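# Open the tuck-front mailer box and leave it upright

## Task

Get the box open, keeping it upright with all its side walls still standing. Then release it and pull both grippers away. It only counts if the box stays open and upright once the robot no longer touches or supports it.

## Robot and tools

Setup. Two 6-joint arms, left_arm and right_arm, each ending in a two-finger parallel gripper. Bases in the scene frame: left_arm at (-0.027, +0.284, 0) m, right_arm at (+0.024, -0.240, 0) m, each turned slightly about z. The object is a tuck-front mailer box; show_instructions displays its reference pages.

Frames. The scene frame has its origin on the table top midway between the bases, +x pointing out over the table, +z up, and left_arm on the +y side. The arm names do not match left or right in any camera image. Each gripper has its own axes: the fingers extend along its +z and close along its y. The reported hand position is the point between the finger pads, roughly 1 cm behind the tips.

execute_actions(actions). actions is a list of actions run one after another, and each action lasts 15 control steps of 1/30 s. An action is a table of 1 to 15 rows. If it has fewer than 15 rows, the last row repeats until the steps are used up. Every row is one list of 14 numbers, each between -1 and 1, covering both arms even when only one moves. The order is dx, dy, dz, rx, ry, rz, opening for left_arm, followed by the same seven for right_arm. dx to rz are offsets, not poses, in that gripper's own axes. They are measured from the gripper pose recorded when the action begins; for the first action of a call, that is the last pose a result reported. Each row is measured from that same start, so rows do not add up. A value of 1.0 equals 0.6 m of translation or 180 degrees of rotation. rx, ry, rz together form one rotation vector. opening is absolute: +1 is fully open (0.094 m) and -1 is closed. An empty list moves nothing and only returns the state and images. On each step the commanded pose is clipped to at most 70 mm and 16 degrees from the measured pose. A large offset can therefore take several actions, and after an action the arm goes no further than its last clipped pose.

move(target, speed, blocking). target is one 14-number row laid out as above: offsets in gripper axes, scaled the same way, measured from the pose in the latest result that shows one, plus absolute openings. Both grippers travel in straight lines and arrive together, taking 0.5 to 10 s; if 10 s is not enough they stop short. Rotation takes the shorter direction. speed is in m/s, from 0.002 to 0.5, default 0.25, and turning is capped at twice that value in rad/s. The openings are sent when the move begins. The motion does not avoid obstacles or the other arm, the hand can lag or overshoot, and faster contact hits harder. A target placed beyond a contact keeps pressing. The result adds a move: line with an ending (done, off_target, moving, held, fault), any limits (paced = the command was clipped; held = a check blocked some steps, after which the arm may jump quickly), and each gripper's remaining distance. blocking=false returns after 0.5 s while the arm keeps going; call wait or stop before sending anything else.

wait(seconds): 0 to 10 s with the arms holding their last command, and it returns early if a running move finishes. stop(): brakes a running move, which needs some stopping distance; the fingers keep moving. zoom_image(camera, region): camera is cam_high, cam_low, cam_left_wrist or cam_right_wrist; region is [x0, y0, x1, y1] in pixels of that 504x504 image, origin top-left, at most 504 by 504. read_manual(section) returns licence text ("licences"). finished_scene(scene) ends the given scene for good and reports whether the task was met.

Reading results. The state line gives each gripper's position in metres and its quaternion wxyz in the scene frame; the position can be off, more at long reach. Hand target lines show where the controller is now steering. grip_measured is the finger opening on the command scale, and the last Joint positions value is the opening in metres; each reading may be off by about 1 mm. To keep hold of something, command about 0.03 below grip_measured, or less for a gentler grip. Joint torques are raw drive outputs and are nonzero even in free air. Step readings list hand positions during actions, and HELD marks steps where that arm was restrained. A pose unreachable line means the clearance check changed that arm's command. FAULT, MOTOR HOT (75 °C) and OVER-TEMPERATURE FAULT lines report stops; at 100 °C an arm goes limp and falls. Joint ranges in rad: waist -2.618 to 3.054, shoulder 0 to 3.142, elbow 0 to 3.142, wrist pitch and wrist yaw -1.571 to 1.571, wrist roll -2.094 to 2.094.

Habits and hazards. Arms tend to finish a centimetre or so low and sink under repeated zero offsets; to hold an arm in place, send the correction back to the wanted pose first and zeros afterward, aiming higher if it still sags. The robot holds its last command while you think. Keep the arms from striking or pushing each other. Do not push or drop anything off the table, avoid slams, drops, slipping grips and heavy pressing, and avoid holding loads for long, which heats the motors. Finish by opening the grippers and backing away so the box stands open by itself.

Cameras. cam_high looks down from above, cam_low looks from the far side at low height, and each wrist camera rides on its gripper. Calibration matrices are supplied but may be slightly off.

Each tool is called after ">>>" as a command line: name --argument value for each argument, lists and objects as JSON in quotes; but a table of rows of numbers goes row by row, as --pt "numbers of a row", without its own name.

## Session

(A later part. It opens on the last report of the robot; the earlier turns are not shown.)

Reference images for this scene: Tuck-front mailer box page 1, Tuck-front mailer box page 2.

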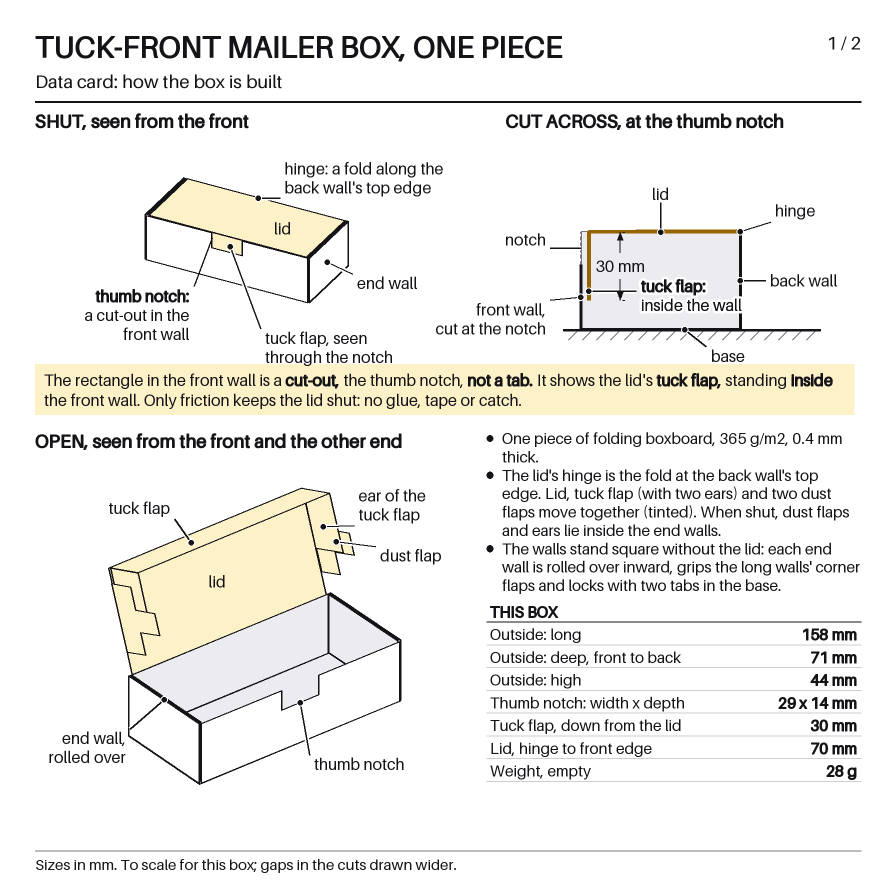

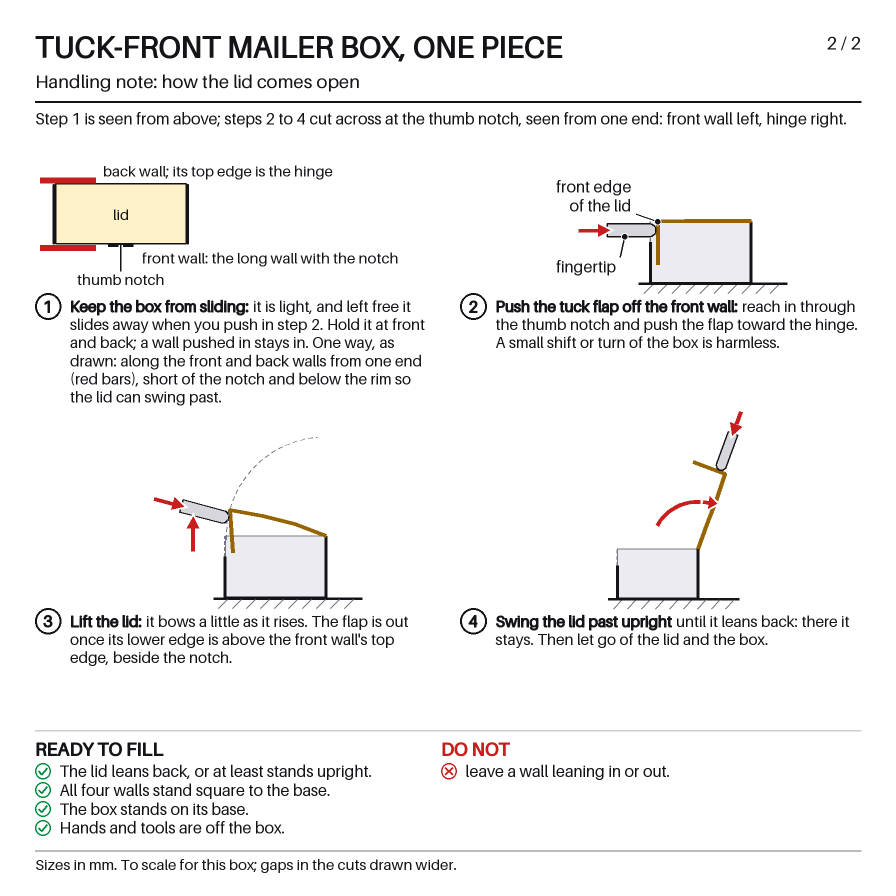

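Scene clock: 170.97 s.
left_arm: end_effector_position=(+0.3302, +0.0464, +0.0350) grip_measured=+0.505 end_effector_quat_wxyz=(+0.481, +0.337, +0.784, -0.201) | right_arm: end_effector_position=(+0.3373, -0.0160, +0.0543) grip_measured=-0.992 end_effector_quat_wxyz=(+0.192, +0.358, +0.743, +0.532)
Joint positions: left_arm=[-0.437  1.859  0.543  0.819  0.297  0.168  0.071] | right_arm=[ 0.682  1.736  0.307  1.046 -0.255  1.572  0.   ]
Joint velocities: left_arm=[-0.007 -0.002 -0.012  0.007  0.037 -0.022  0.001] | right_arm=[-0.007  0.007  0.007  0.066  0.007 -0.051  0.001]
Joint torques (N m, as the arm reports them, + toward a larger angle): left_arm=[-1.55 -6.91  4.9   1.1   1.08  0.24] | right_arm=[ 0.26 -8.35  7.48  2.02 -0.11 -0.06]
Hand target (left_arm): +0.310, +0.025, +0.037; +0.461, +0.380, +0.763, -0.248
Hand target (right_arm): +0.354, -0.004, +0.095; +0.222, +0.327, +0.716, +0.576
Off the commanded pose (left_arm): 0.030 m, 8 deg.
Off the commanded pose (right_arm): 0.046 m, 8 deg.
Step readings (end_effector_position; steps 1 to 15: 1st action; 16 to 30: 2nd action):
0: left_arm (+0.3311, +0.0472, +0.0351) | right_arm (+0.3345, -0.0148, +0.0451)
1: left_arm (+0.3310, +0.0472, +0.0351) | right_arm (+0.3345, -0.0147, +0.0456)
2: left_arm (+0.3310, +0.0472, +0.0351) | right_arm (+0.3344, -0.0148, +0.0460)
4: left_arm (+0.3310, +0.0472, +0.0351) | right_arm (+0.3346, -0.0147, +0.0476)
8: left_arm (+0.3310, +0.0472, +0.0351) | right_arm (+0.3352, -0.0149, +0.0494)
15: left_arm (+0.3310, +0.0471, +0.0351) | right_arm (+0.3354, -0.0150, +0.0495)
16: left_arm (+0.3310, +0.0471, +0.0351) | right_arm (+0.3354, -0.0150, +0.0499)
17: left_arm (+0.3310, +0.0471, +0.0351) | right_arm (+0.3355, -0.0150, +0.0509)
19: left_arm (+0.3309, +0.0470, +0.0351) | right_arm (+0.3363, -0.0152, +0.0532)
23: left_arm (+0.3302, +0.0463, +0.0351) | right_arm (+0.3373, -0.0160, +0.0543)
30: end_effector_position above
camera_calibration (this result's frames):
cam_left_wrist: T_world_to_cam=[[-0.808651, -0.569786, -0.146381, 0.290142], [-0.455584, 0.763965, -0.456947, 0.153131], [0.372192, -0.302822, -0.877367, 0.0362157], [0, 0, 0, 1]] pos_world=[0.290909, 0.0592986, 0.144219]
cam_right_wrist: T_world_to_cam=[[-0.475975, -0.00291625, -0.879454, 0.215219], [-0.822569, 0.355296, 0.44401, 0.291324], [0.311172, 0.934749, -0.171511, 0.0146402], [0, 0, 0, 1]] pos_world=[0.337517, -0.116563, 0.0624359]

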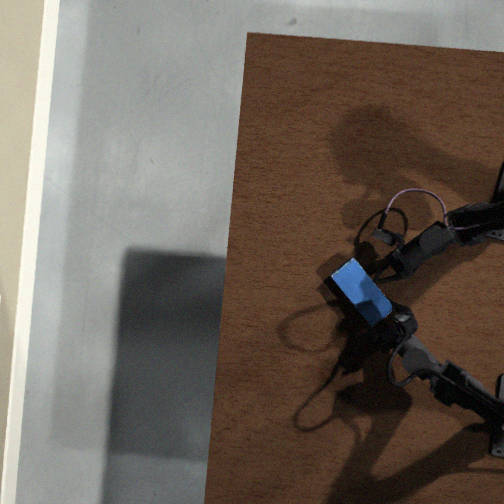

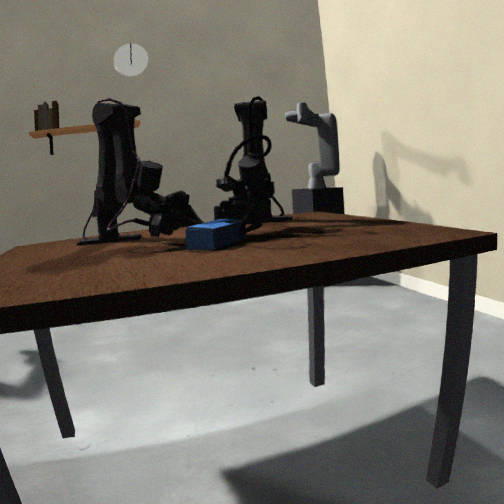

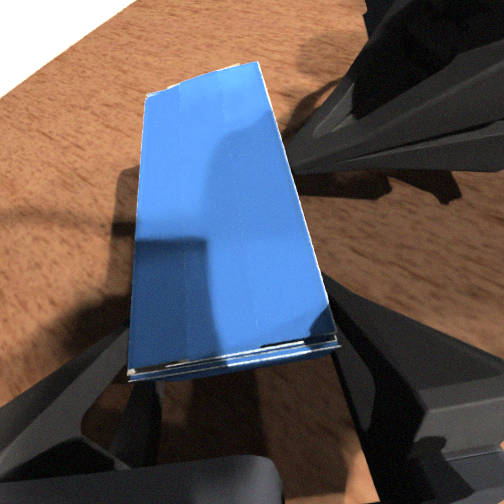

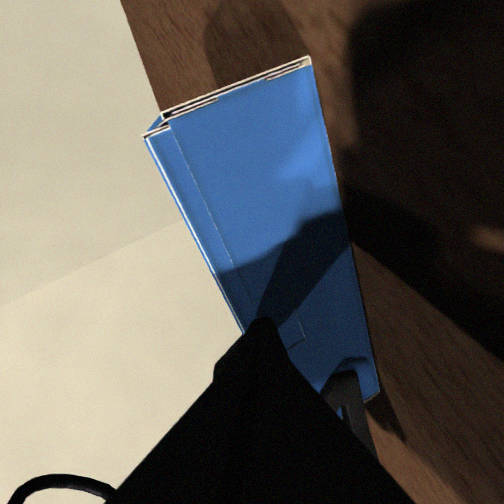

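Lifting.

>>> execute_actions --actions '[[[-0.005,-0.05,0.004,0.045,0,0.008,0.495,0,0.087,0.008,-0.05,0,-0.015,-1]],[[-0.005,-0.048,0.004,0.043,0,0.008,0.495,0,0.087,0.008,-0.05,0,-0.015,-1]]]'

Scene clock: 176.20 s.
left_arm: end_effector_position=(+0.3302, +0.0464, +0.0350) grip_measured=+0.500 end_effector_quat_wxyz=(+0.481, +0.337, +0.784, -0.201) | right_arm: end_effector_position=(+0.3375, -0.0162, +0.0544) grip_measured=-0.992 end_effector_quat_wxyz=(+0.192, +0.358, +0.743, +0.532)
Joint positions: left_arm=[-0.437  1.859  0.543  0.819  0.297  0.168  0.07 ] | right_arm=[ 0.682  1.736  0.307  1.047 -0.254  1.572  0.   ]
Joint velocities: left_arm=[ 0.002 -0.012 -0.017  0.081  0.051 -0.051  0.   ] | right_arm=[-0.012 -0.002 -0.002 -0.066  0.037  0.022 -0.001]
Joint torques (N m, as the arm reports them, + toward a larger angle): left_arm=[-1.49 -6.94  4.91  1.12  1.04  0.19] | right_arm=[ 0.27 -8.48  6.98  2.32 -0.02 -0.03]
Hand target (left_arm): +0.311, +0.025, +0.037; +0.461, +0.377, +0.764, -0.247
Hand target (right_arm): +0.355, -0.006, +0.101; +0.232, +0.326, +0.707, +0.583
Off the commanded pose (left_arm): 0.029 m, 8 deg.
Off the commanded pose (right_arm): 0.052 m, 9 deg.
Step readings (end_effector_position; steps 1 to 15: 1st action; 16 to 30: 2nd action):
0: left_arm (+0.3302, +0.0464, +0.0350) | right_arm (+0.3373, -0.0160, +0.0543)
1: left_arm (+0.3302, +0.0464, +0.0350) | right_arm (+0.3374, -0.0161, +0.0543)
2: left_arm (+0.3302, +0.0464, +0.0350) | right_arm (+0.3374, -0.0161, +0.0544)
4: left_arm (+0.3302, +0.0464, +0.0350) | right_arm (+0.3374, -0.0161, +0.0544)
8: left_arm (+0.3302, +0.0464, +0.0350) | right_arm (+0.3374, -0.0161, +0.0544)
15: left_arm (+0.3302, +0.0464, +0.0350) | right_arm (+0.3374, -0.0161, +0.0544)
16: left_arm (+0.3302, +0.0464, +0.0350) | right_arm (+0.3375, -0.0162, +0.0544)
17: left_arm (+0.3302, +0.0464, +0.0350) | right_arm (+0.3375, -0.0162, +0.0544)
19: left_arm (+0.3302, +0.0464, +0.0350) | right_arm (+0.3375, -0.0162, +0.0544)
23: left_arm (+0.3302, +0.0464, +0.0350) | right_arm (+0.3375, -0.0162, +0.0544)
30: end_effector_position above
camera_calibration (this result's frames):
cam_left_wrist: T_world_to_cam=[[-0.808651, -0.569786, -0.146381, 0.290142], [-0.455584, 0.763965, -0.456947, 0.153131], [0.372192, -0.302822, -0.877367, 0.0362157], [0, 0, 0, 1]] pos_world=[0.290909, 0.0592986, 0.144219]
cam_right_wrist: T_world_to_cam=[[-0.475503, -0.0025791, -0.87971, 0.215217], [-0.822431, 0.356254, 0.443498, 0.291475], [0.312256, 0.934386, -0.171521, 0.014353], [0, 0, 0, 1]] pos_world=[0.337573, -0.116695, 0.0625219]

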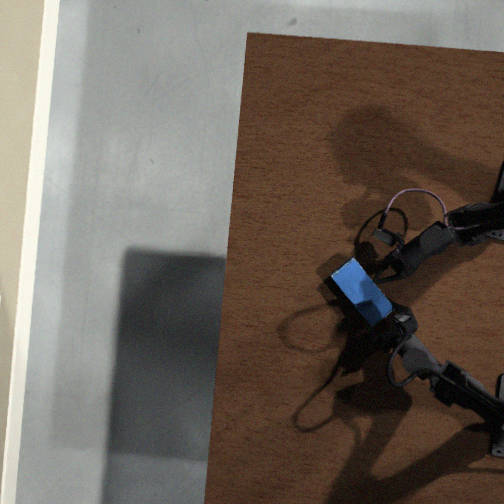

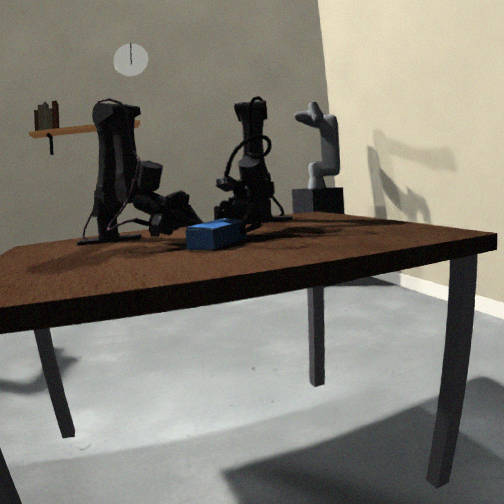

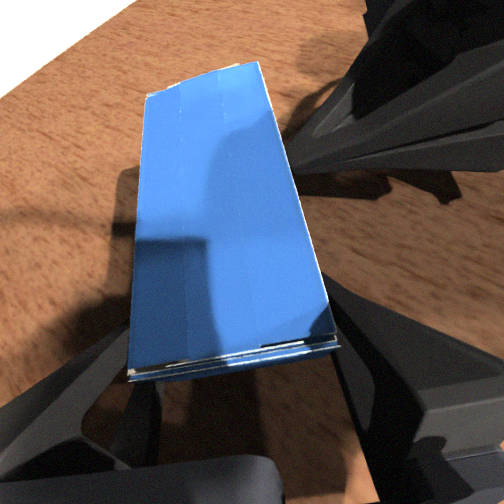

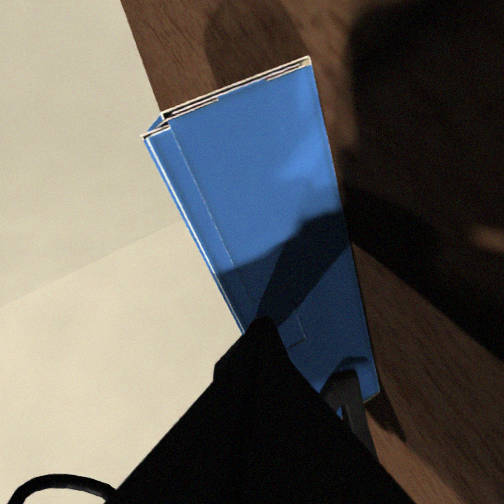

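>>> execute_actions --actions '[[[-0.005,-0.05,0.004,0.045,0,0.008,0.495,0,0.098,0.008,-0.05,0,-0.015,-1]],[[-0.005,-0.048,0.004,0.043,0,0.008,0.495,0,0.098,0.008,-0.05,0,-0.015,-1]]]'

Scene clock: 182.33 s.
left_arm: end_effector_position=(+0.3251, +0.0423, +0.0341) grip_measured=+0.500 end_effector_quat_wxyz=(+0.473, +0.343, +0.782, -0.217) | right_arm: end_effector_position=(+0.3584, -0.0017, +0.1160) grip_measured=-0.992 end_effector_quat_wxyz=(+0.230, +0.318, +0.703, +0.593)
Joint positions: left_arm=[-0.437  1.859  0.543  0.81   0.331  0.162  0.07 ] | right_arm=[ 0.682  1.659  0.378  1.083 -0.27   1.573  0.   ]
Joint velocities: left_arm=[-0.017  0.002 -0.007  0.022  0.066  0.051 -0.   ] | right_arm=[ 0.007  0.012 -0.022  0.066  0.022 -0.051 -0.   ]
Joint torques (N m, as the arm reports them, + toward a larger angle): left_arm=[-1.5  -6.79  5.05  1.2   0.6   0.12] | right_arm=[ 0.21 -6.4   6.11  1.45  0.1  -0.04]
Hand target (left_arm): +0.313, +0.026, +0.036; +0.461, +0.373, +0.767, -0.246
Hand target (right_arm): +0.364, -0.000, +0.126; +0.241, +0.316, +0.696, +0.598
Off the commanded pose (left_arm): 0.021 m, 5 deg.
Off the commanded pose (right_arm): 0.011 m, 2 deg.
Step readings (end_effector_position; steps 1 to 15: 1st action; 16 to 30: 2nd action):
0: left_arm (+0.3302, +0.0464, +0.0350) | right_arm (+0.3375, -0.0162, +0.0544)
1: left_arm (+0.3302, +0.0464, +0.0350) | right_arm (+0.3377, -0.0160, +0.0553)
2: left_arm (+0.3302, +0.0464, +0.0350) | right_arm (+0.3382, -0.0158, +0.0572)
4: left_arm (+0.3303, +0.0466, +0.0350) | right_arm (+0.3399, -0.0148, +0.0633)
8: left_arm (+0.3309, +0.0472, +0.0348) | right_arm (+0.3428, -0.0128, +0.0703)
15: left_arm (+0.3312, +0.0475, +0.0348) | right_arm (+0.3436, -0.0121, +0.0716)
16: left_arm (+0.3312, +0.0475, +0.0348) | right_arm (+0.3440, -0.0118, +0.0732)
17: left_arm (+0.3312, +0.0475, +0.0348) | right_arm (+0.3446, -0.0113, +0.0763)
19: left_arm (+0.3311, +0.0475, +0.0346) | right_arm (+0.3475, -0.0094, +0.0857)
23: left_arm (+0.3300, +0.0466, +0.0344) | right_arm (+0.3537, -0.0043, +0.1046)
30: end_effector_position above
camera_calibration (this result's frames):
cam_left_wrist: T_world_to_cam=[[-0.826853, -0.548791, -0.123056, 0.287853], [-0.442733, 0.770057, -0.459347, 0.149137], [0.346846, -0.325332, -0.879692, 0.0453325], [0, 0, 0, 1]] pos_world=[0.288316, 0.0578752, 0.143806]
cam_right_wrist: T_world_to_cam=[[-0.332386, 0.0764364, -0.940041, 0.235208], [-0.888957, 0.307586, 0.339334, 0.312073], [0.315081, 0.948445, -0.0342886, -0.012051], [0, 0, 0, 1]] pos_world=[0.359396, -0.102538, 0.114795]

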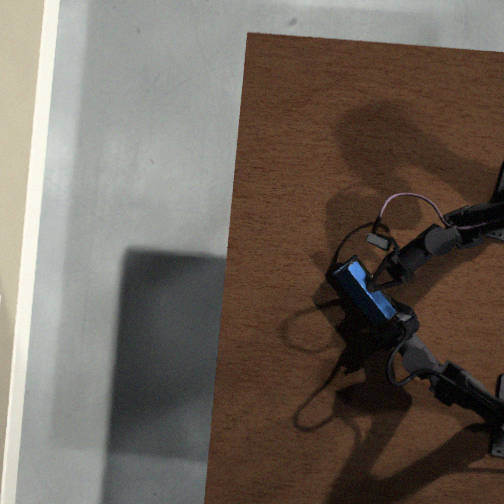

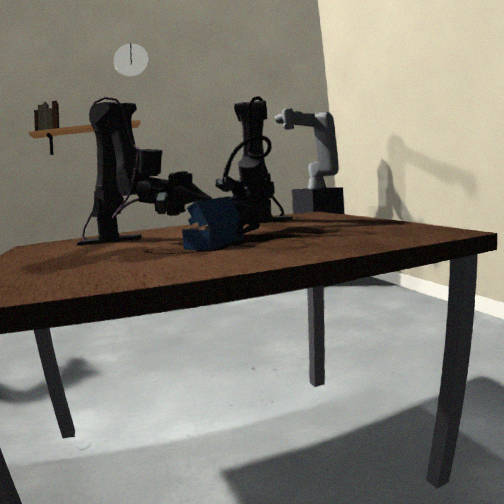

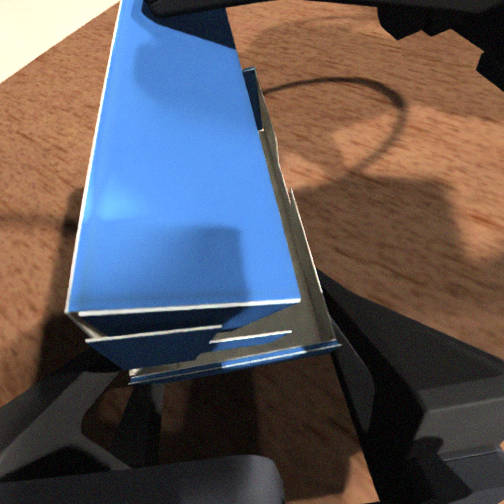

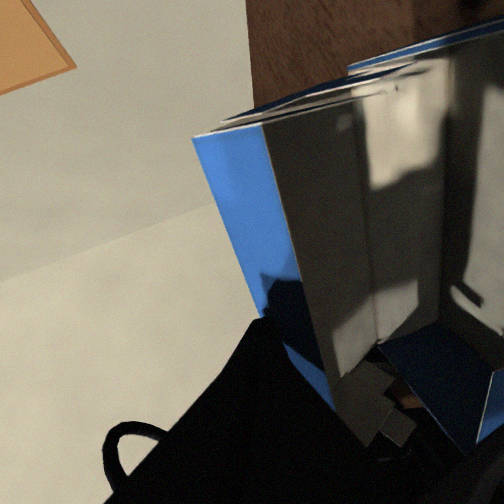

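Popped. Back off, drop under the flap.

>>> execute_actions --actions '[[[-0.008,0,0.006,0,-0.003,0,0.495,0,0.01,-0.03,0,0,0,-1],[-0.008,0,0.006,0,-0.003,0,0.495,0,0.01,-0.05,0,0,0,-1],[-0.008,0,0.006,0,-0.003,0,0.495,0,0.005,-0.085,0,0,0,-1]],[[-0.008,0,0.006,0,-0.003,0,0.495,-0.015,-0.055,0.01,0,0,0,-1]]]'

Scene clock: 189.00 s.
left_arm: end_effector_position=(+0.3243, +0.0418, +0.0337) grip_measured=+0.500 end_effector_quat_wxyz=(+0.472, +0.345, +0.782, -0.218) | right_arm: end_effector_position=(+0.3262, -0.0391, +0.0842) grip_measured=-0.992 end_effector_quat_wxyz=(+0.217, +0.336, +0.709, +0.581)
Joint positions: left_arm=[-0.437  1.859  0.543  0.808  0.336  0.163  0.07 ] | right_arm=[ 0.6    1.668  0.186  1.234 -0.341  1.57   0.   ]
Joint velocities: left_arm=[ 0.007 -0.007 -0.017 -0.037 -0.051  0.037 -0.   ] | right_arm=[ 0.007 -0.002  0.017  0.198 -0.081  0.022 -0.   ]
Joint torques (N m, as the arm reports them, + toward a larger angle): left_arm=[-0.44 -6.02  5.2   1.48  0.05 -0.09] | right_arm=[-1.16 -3.66  3.47  1.75 -0.14 -0.05]
Hand target (left_arm): +0.328, +0.038, +0.036; +0.476, +0.343, +0.779, -0.220
Hand target (right_arm): +0.328, -0.040, +0.091; +0.227, +0.326, +0.702, +0.591
Off the commanded pose (left_arm): 0.006 m, 1 deg.
Off the commanded pose (right_arm): 0.007 m, 2 deg.
Step readings (end_effector_position; steps 1 to 15: 1st action; 16 to 30: 2nd action):
0: left_arm (+0.3230, +0.0405, +0.0340) | right_arm (+0.3588, -0.0015, +0.1182)
1: left_arm (+0.3235, +0.0410, +0.0339) | right_arm (+0.3574, -0.0021, +0.1191)
2: left_arm (+0.3237, +0.0412, +0.0339) | right_arm (+0.3536, -0.0053, +0.1202)
4: left_arm (+0.3240, +0.0415, +0.0338) | right_arm (+0.3410, -0.0193, +0.1242)
8: left_arm (+0.3242, +0.0417, +0.0337) | right_arm (+0.3282, -0.0358, +0.1286)
15: left_arm (+0.3243, +0.0418, +0.0337) | right_arm (+0.3248, -0.0352, +0.1250)
16: left_arm (+0.3243, +0.0418, +0.0337) | right_arm (+0.3252, -0.0353, +0.1226)
17: left_arm (+0.3243, +0.0418, +0.0337) | right_arm (+0.3272, -0.0359, +0.1163)
19: left_arm (+0.3243, +0.0418, +0.0337) | right_arm (+0.3277, -0.0387, +0.0919)
23: left_arm (+0.3243, +0.0418, +0.0337) | right_arm (+0.3222, -0.0418, +0.0673)
30: end_effector_position above
camera_calibration (this result's frames):
cam_left_wrist: T_world_to_cam=[[-0.8298, -0.544818, -0.120854, 0.287551], [-0.440071, 0.772, -0.458642, 0.148036], [0.343176, -0.327397, -0.880365, 0.0464599], [0, 0, 0, 1]] pos_world=[0.287812, 0.0575904, 0.143549]
cam_right_wrist: T_world_to_cam=[[-0.376688, 0.0712724, -0.923594, 0.210357], [-0.868, 0.321082, 0.378791, 0.296109], [0.323547, 0.944366, -0.0590835, 0.0316841], [0, 0, 0, 1]] pos_world=[0.32601, -0.139989, 0.0839926]

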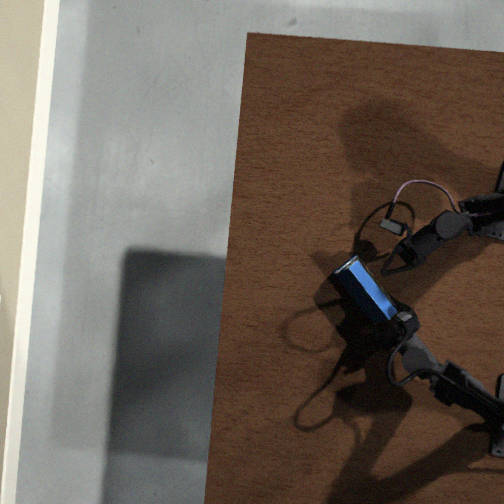

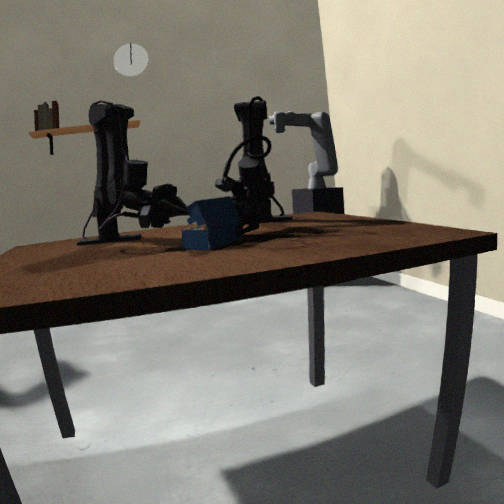

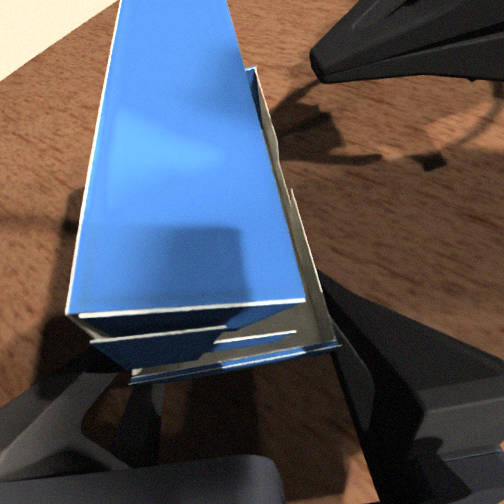

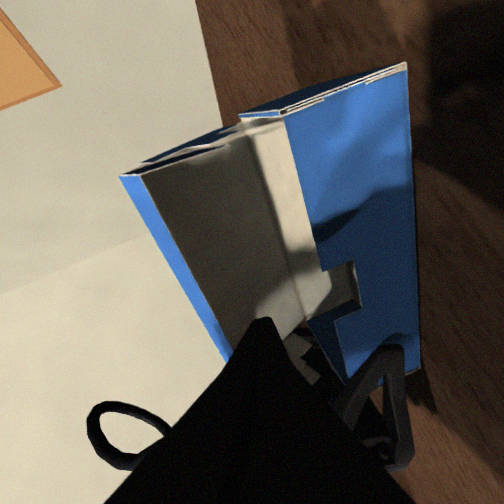

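>>> move --target '[-0.008,0,0.006,0,-0.003,0,0.495,0,0.022,0.085,0,0,0,-1]' --speed 0.1

Scene clock: 194.77 s.
left_arm: end_effector_position=(+0.3243, +0.0418, +0.0337) grip_measured=+0.500 end_effector_quat_wxyz=(+0.472, +0.345, +0.782, -0.218) | right_arm: end_effector_position=(+0.3601, -0.0073, +0.0831) grip_measured=-0.992 end_effector_quat_wxyz=(+0.213, +0.338, +0.710, +0.580)
Joint positions: left_arm=[-0.437  1.859  0.543  0.808  0.336  0.163  0.07 ] | right_arm=[ 0.661  1.79   0.363  1.18  -0.285  1.592  0.   ]
Joint velocities: left_arm=[ 0.002 -0.002 -0.002 -0.051 -0.022 -0.037 -0.   ] | right_arm=[ 0.007 -0.002  0.007 -0.007 -0.051 -0.066  0.   ]
Joint torques (N m, as the arm reports them, + toward a larger angle): left_arm=[-0.44 -6.03  5.21  1.48  0.05 -0.09] | right_arm=[ 0.96 -5.67  5.56  1.52  0.05  0.01]
Hand target (left_arm): +0.328, +0.038, +0.036; +0.476, +0.343, +0.779, -0.220
Hand target (right_arm): +0.364, -0.003, +0.085; +0.217, +0.336, +0.709, +0.581
Off the commanded pose (left_arm): 0.006 m, 1 deg.
Off the commanded pose (right_arm): 0.007 m, 1 deg.
move: done
camera_calibration (this result's frames):
cam_left_wrist: T_world_to_cam=[[-0.8298, -0.544818, -0.120854, 0.287551], [-0.440071, 0.772, -0.458642, 0.148036], [0.343176, -0.327397, -0.880365, 0.0464599], [0, 0, 0, 1]] pos_world=[0.287812, 0.0575904, 0.143549]
cam_right_wrist: T_world_to_cam=[[-0.385151, 0.0733387, -0.919935, 0.222583], [-0.865143, 0.318285, 0.387585, 0.313901], [0.321226, 0.945154, -0.0591391, -0.00856752], [0, 0, 0, 1]] pos_world=[0.360049, -0.108136, 0.0825915]

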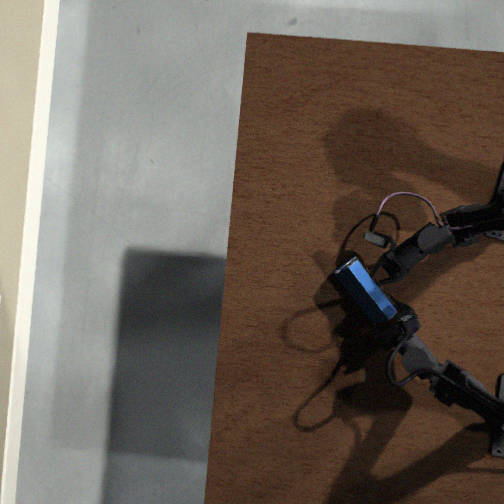

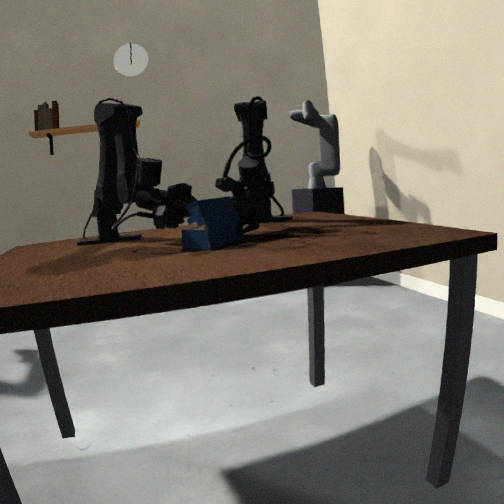

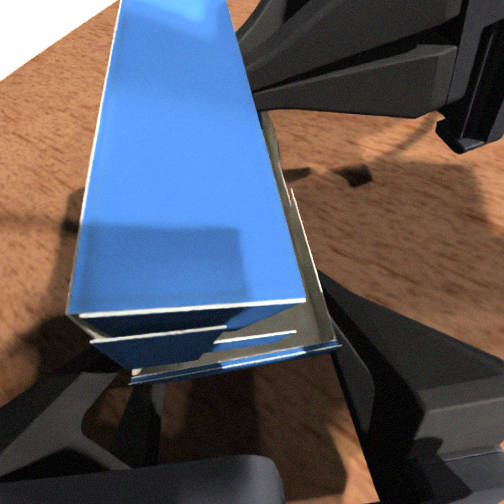

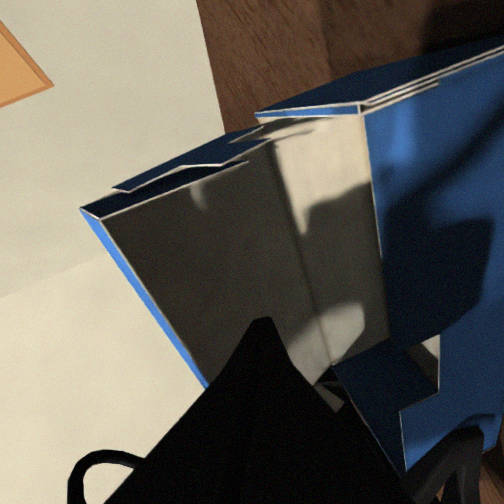

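>>> move --target '[-0.008,-0.01,0.006,0.01,-0.003,0,0.495,0,0.062,0.125,0.03,0,0,-1]' --speed 0.08

Scene clock: 200.73 s.
left_arm: end_effector_position=(+0.3309, +0.0487, +0.0338) grip_measured=+0.500 end_effector_quat_wxyz=(+0.476, +0.322, +0.791, -0.207) | right_arm: end_effector_position=(+0.4141, +0.0431, +0.0982) grip_measured=-0.992 end_effector_quat_wxyz=(+0.186, +0.348, +0.737, +0.549)
Joint positions: left_arm=[-0.431  1.859  0.543  0.814  0.296  0.135  0.07 ] | right_arm=[ 0.714  1.836  0.724  0.767 -0.254  1.595  0.   ]
Joint velocities: left_arm=[-0.002 -0.012 -0.012  0.037  0.037 -0.007 -0.001] | right_arm=[ 0.012 -0.002  0.017 -0.037 -0.022  0.037 -0.   ]
Joint torques (N m, as the arm reports them, + toward a larger angle): left_arm=[-0.88 -6.19  5.08  1.39  0.64  0.22] | right_arm=[ 0.92 -7.26  7.38  1.44  0.14 -0.07]
Hand target (left_arm): +0.323, +0.034, +0.037; +0.471, +0.350, +0.776, -0.232
Hand target (right_arm): +0.420, +0.047, +0.101; +0.197, +0.347, +0.736, +0.547
Off the commanded pose (left_arm): 0.017 m, 5 deg.
Off the commanded pose (right_arm): 0.009 m, 1 deg.
move: off_target (left_arm)
camera_calibration (this result's frames):
cam_left_wrist: T_world_to_cam=[[-0.799919, -0.588826, -0.115813, 0.2889], [-0.483067, 0.746308, -0.457899, 0.161141], [0.356055, -0.310337, -0.881428, 0.0413962], [0, 0, 0, 1]] pos_world=[0.294199, 0.0626982, 0.143732]
cam_right_wrist: T_world_to_cam=[[-0.46042, 0.0160177, -0.887557, 0.284058], [-0.838119, 0.321632, 0.440579, 0.322199], [0.292524, 0.946729, -0.134661, -0.0534466], [0, 0, 0, 1]] pos_world=[0.416461, -0.0575799, 0.102966]

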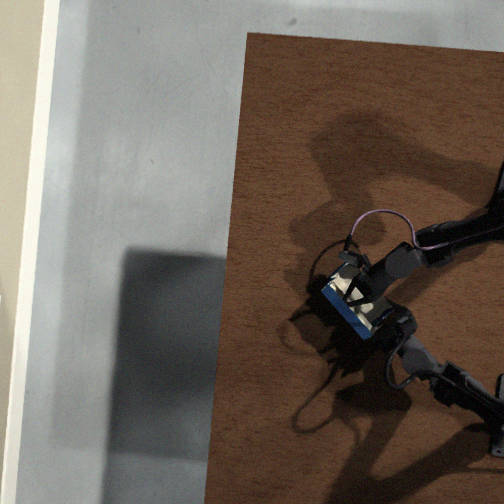

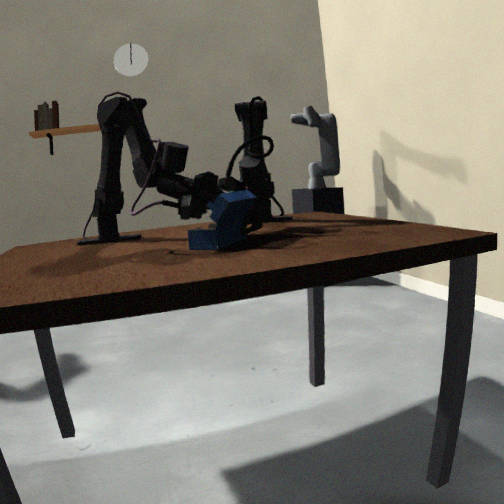

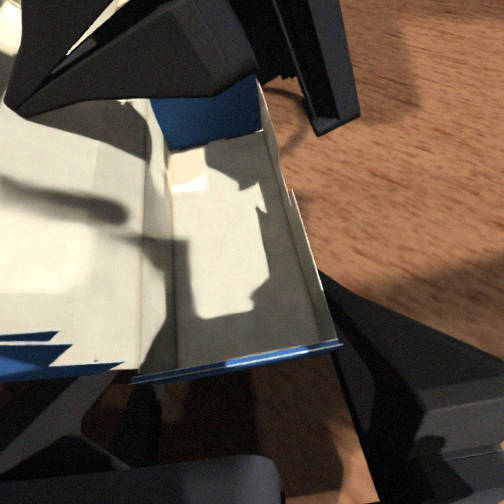

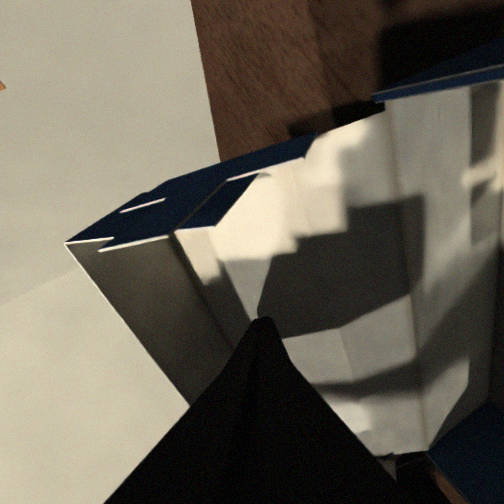

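A bit further, then withdraw.

>>> move --target '[-0.006,-0.038,0.005,0.035,0,0.01,0.495,-0.005,0.022,0.035,0.02,0,0,-1]' --speed 0.08

>>> move --target '[-0.008,0,0.006,0,-0.003,0,0.495,0,-0.03,-0.14,0,0,0,-1]' --speed 0.15

Scene clock: 210.70 s.
left_arm: end_effector_position=(+0.3338, +0.0521, +0.0338) grip_measured=+0.500 end_effector_quat_wxyz=(+0.477, +0.311, +0.796, -0.204) | right_arm: end_effector_position=(+0.4232, +0.0530, +0.0952) grip_measured=-0.992 end_effector_quat_wxyz=(+0.157, +0.359, +0.758, +0.522)
Joint positions: left_arm=[-0.426  1.859  0.543  0.815  0.283  0.12   0.07 ] | right_arm=[ 0.714  1.849  0.839  0.575 -0.277  1.595  0.   ]
Joint velocities: left_arm=[-0.007  0.012 -0.027 -0.007 -0.037 -0.051 -0.001] | right_arm=[-0.017 -0.007  0.012 -0.022 -0.051 -0.037 -0.   ]
Joint torques (N m, as the arm reports them, + toward a larger angle): left_arm=[-1.49 -6.79  4.99  1.18  0.98  0.4 ] | right_arm=[ 0.31 -7.63  8.13  1.58  0.13 -0.13]
Hand target (left_arm): +0.317, +0.031, +0.036; +0.463, +0.359, +0.774, -0.242
Hand target (right_arm): +0.433, +0.057, +0.103; +0.175, +0.353, +0.754, +0.526
Off the commanded pose (left_arm): 0.028 m, 8 deg.
Off the commanded pose (right_arm): 0.014 m, 2 deg.
move: off_target (left_arm, right_arm)
camera_calibration (this result's frames):
cam_left_wrist: T_world_to_cam=[[-0.786514, -0.6079, -0.108872, 0.289492], [-0.50269, 0.732584, -0.458937, 0.167314], [0.358746, -0.306232, -0.881773, 0.0404126], [0, 0, 0, 1]] pos_world=[0.297299, 0.0657864, 0.143939]
cam_right_wrist: T_world_to_cam=[[-0.531573, -0.0273471, -0.846571, 0.313916], [-0.806299, 0.322484, 0.495868, 0.309208], [0.259445, 0.94618, -0.193474, -0.046227], [0, 0, 0, 1]] pos_world=[0.428177, -0.0473908, 0.103482]

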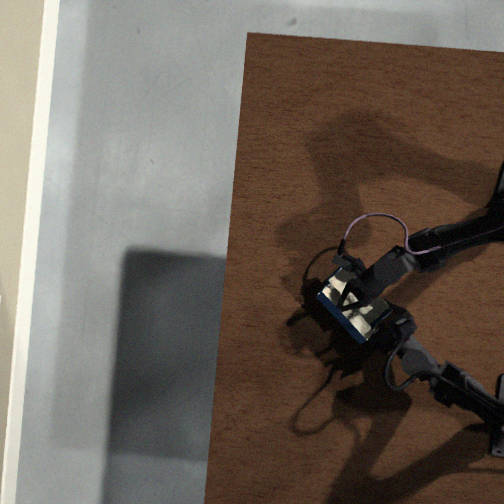

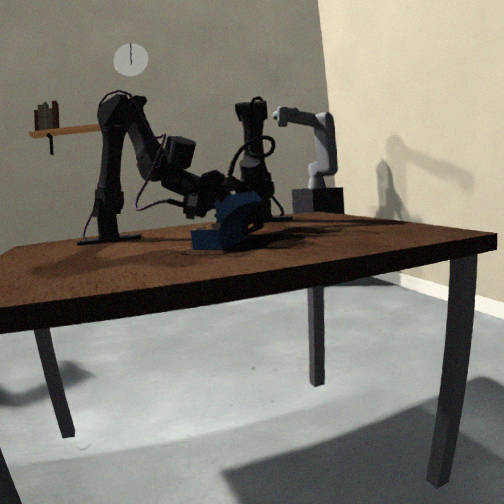

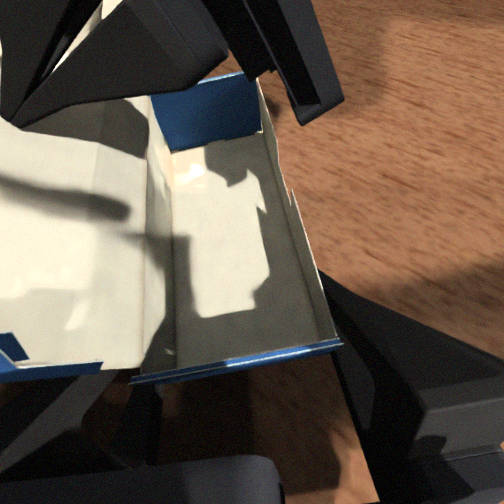

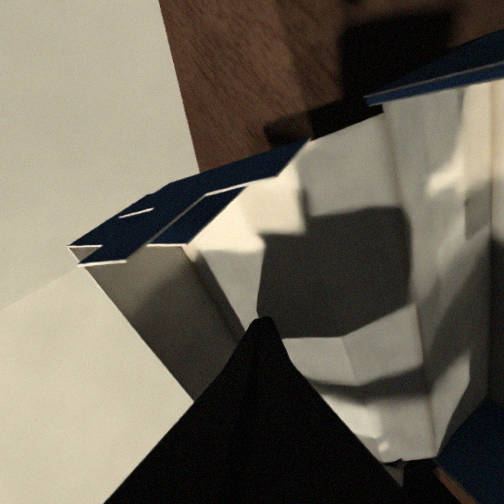

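Scene clock: 211.80 s.
left_arm: end_effector_position=(+0.3360, +0.0543, +0.0341) grip_measured=+0.500 end_effector_quat_wxyz=(+0.479, +0.305, +0.798, -0.200) | right_arm: end_effector_position=(+0.3673, -0.0051, +0.1080) grip_measured=-0.992 end_effector_quat_wxyz=(+0.154, +0.365, +0.757, +0.519)
Joint positions: left_arm=[-0.425  1.859  0.543  0.818  0.268  0.112  0.07 ] | right_arm=[ 0.633  1.538  0.56   0.523 -0.345  1.568  0.   ]
Joint velocities: left_arm=[-0.012  0.012  0.007  0.037 -0.007  0.022  0.001] | right_arm=[-0.012 -0.002 -0.012  0.007  0.037  0.007 -0.   ]
Joint torques (N m, as the arm reports them, + toward a larger angle): left_arm=[-0.46 -6.01  5.23  1.46  0.16  0.  ] | right_arm=[-0.89 -7.82  4.99  1.39 -0.16 -0.15]
Hand target (left_arm): +0.338, +0.049, +0.036; +0.481, +0.310, +0.794, -0.206
Hand target (right_arm): +0.366, -0.008, +0.113; +0.157, +0.359, +0.758, +0.522
Off the commanded pose (left_arm): 0.007 m, 1 deg.
Off the commanded pose (right_arm): 0.006 m, 1 deg.
move: done
camera_calibration (this result's frames):
cam_left_wrist: T_world_to_cam=[[-0.775745, -0.621461, -0.109571, 0.289744], [-0.515006, 0.723821, -0.459187, 0.171507], [0.364677, -0.299783, -0.881556, 0.038163], [0, 0, 0, 1]] pos_world=[0.299178, 0.0673654, 0.144144]
cam_right_wrist: T_world_to_cam=[[-0.543396, -0.0236018, -0.839145, 0.297067], [-0.796965, 0.32857, 0.506841, 0.271977], [0.263756, 0.944185, -0.197354, 0.0245356], [0, 0, 0, 1]] pos_world=[0.37171, -0.105518, 0.116275]

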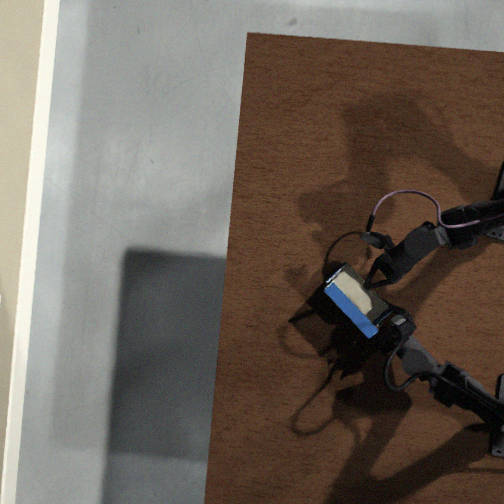

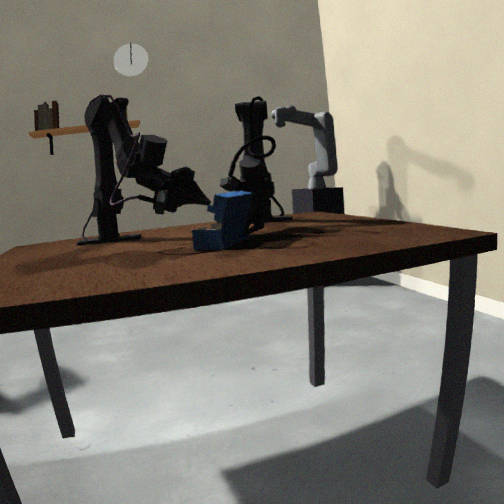

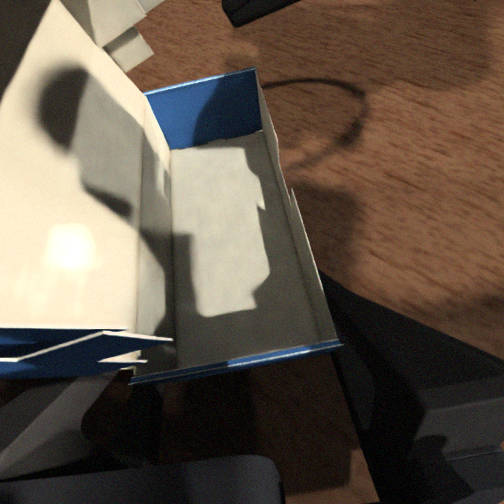

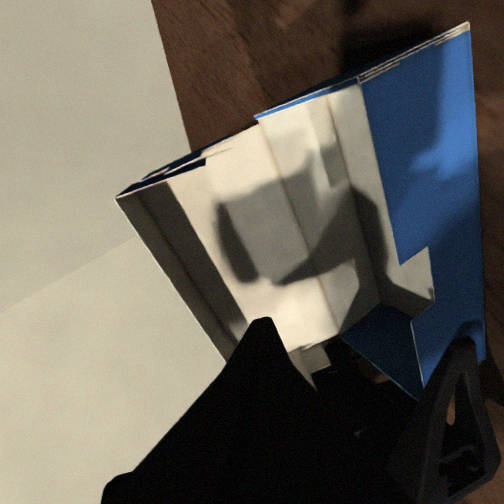

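>>> execute_actions --actions '[[[-0.008,0,0.006,0,-0.003,0,0.62,0,0.01,0.005,0,0,0,-1],[-0.008,0,0.006,0,-0.003,0,0.62,0,0.01,0.005,0,0,0,-1],[-0.008,0,0.006,0,-0.003,0,0.62,0,0.01,0.005,0,0,0,-1],[-0.008,0,0.006,0,-0.003,0,0.62,0,0.01,0.005,0,0,0,-1],[-0.008,0,0.006,0,-0.003,0,0.62,0,0.01,0.005,0,0,0,-1],[0.009,0,-0.018,0,0,0,0.62,0,0.01,0.005,0,0,0,-1]],[[-0.008,0,0.006,0,-0.003,0,0.498,0,0.005,0.05,0,0,0,-1]]]'

>>> zoom_image --camera "cam_low" --region '[160,160,290,270]'

Scene clock: 221.67 s.
left_arm: end_effector_position=(+0.3255, +0.0595, +0.0245) grip_measured=+0.510 end_effector_quat_wxyz=(+0.467, +0.306, +0.805, -0.198) | right_arm: end_effector_position=(+0.3755, +0.0089, +0.0786) grip_measured=-0.992 end_effector_quat_wxyz=(+0.132, +0.380, +0.768, +0.498)
Joint positions: left_arm=[-0.425  1.855  0.506  0.822  0.268  0.115  0.071] | right_arm=[ 0.662  1.673  0.614  0.542 -0.327  1.592  0.   ]
Joint velocities: left_arm=[ 0.007  0.012 -0.022  0.037 -0.037 -0.007  0.   ] | right_arm=[-0.007 -0.012  0.002 -0.066  0.037 -0.051  0.   ]
Joint torques (N m, as the arm reports them, + toward a larger angle): left_arm=[-0.37 -5.79  5.13  1.49  0.05 -0.06] | right_arm=[ 0.59 -7.2   7.29  1.67 -0.01  0.01]
Hand target (left_arm): +0.329, +0.056, +0.027; +0.471, +0.305, +0.803, -0.200
Hand target (right_arm): +0.384, +0.015, +0.096; +0.149, +0.369, +0.759, +0.516
Off the commanded pose (left_arm): 0.006 m, 1 deg.
Off the commanded pose (right_arm): 0.021 m, 3 deg.
Step readings (end_effector_position; steps 1 to 15: 1st action; 16 to 30: 2nd action):
0: left_arm (+0.3360, +0.0543, +0.0341) | right_arm (+0.3671, -0.0051, +0.1077)
1: left_arm (+0.3360, +0.0543, +0.0341) | right_arm (+0.3670, -0.0051, +0.1075)
2: left_arm (+0.3360, +0.0543, +0.0341) | right_arm (+0.3669, -0.0052, +0.1071)
4: left_arm (+0.3360, +0.0543, +0.0341) | right_arm (+0.3665, -0.0053, +0.1064)
8: left_arm (+0.3310, +0.0568, +0.0303) | right_arm (+0.3662, -0.0055, +0.1058)
15: left_arm (+0.3255, +0.0595, +0.0245) | right_arm (+0.3661, -0.0056, +0.1054)
16: left_arm (+0.3255, +0.0595, +0.0245) | right_arm (+0.3676, -0.0039, +0.1036)
17: left_arm (+0.3255, +0.0595, +0.0245) | right_arm (+0.3712, +0.0002, +0.1005)
19: left_arm (+0.3255, +0.0595, +0.0245) | right_arm (+0.3754, +0.0074, +0.0901)
23: left_arm (+0.3255, +0.0595, +0.0245) | right_arm (+0.3747, +0.0092, +0.0779)
30: end_effector_position above
camera_calibration (this result's frames):
cam_left_wrist: T_world_to_cam=[[-0.778741, -0.619389, -0.0995931, 0.284422], [-0.525298, 0.730587, -0.436239, 0.160328], [0.342963, -0.287401, -0.894302, 0.041749], [0, 0, 0, 1]] pos_world=[0.291393, 0.0710333, 0.135604]
cam_right_wrist: T_world_to_cam=[[-0.598631, -0.0423053, -0.799907, 0.29499], [-0.761787, 0.33878, 0.552185, 0.271893], [0.247632, 0.939914, -0.235032, 0.0124003], [0, 0, 0, 1]] pos_world=[0.380644, -0.0912875, 0.0887436]

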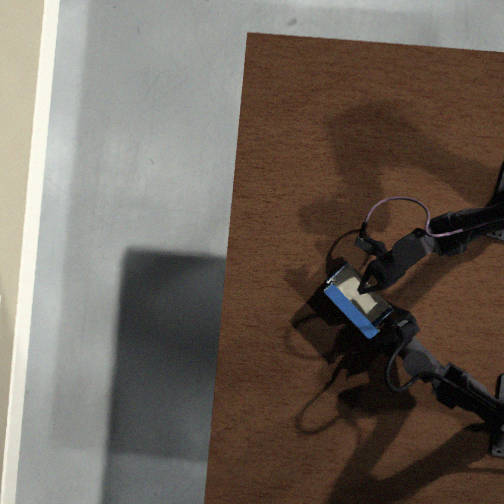

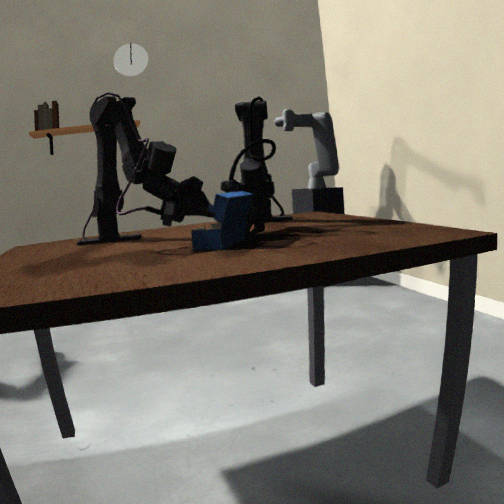

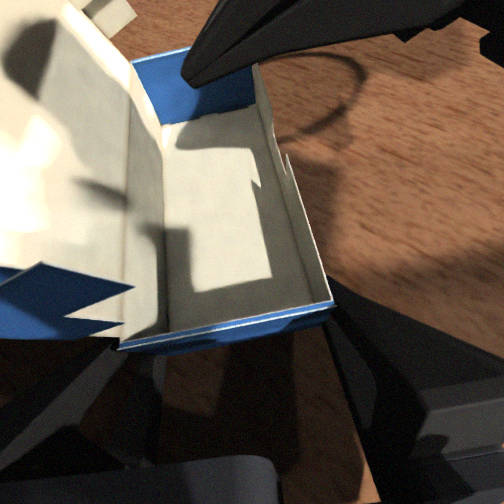

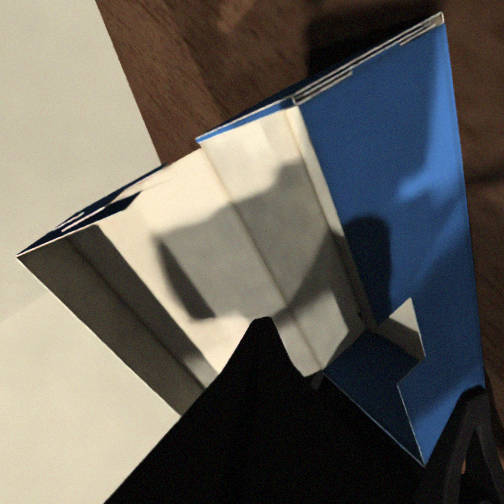

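Region (160, 160, 290, 270) of cam_low's 504x504 image, scaled by 3.877, with more detail than that image has; it fills the top 426 rows of this view, and the rest is white.

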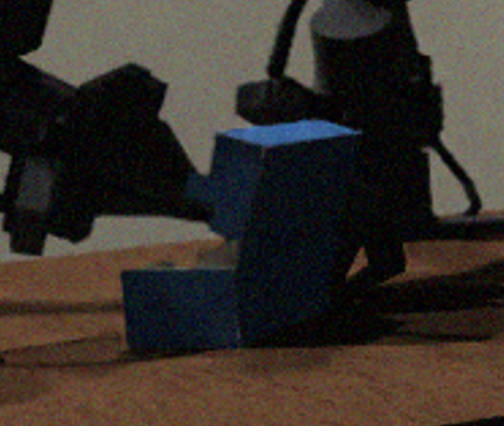

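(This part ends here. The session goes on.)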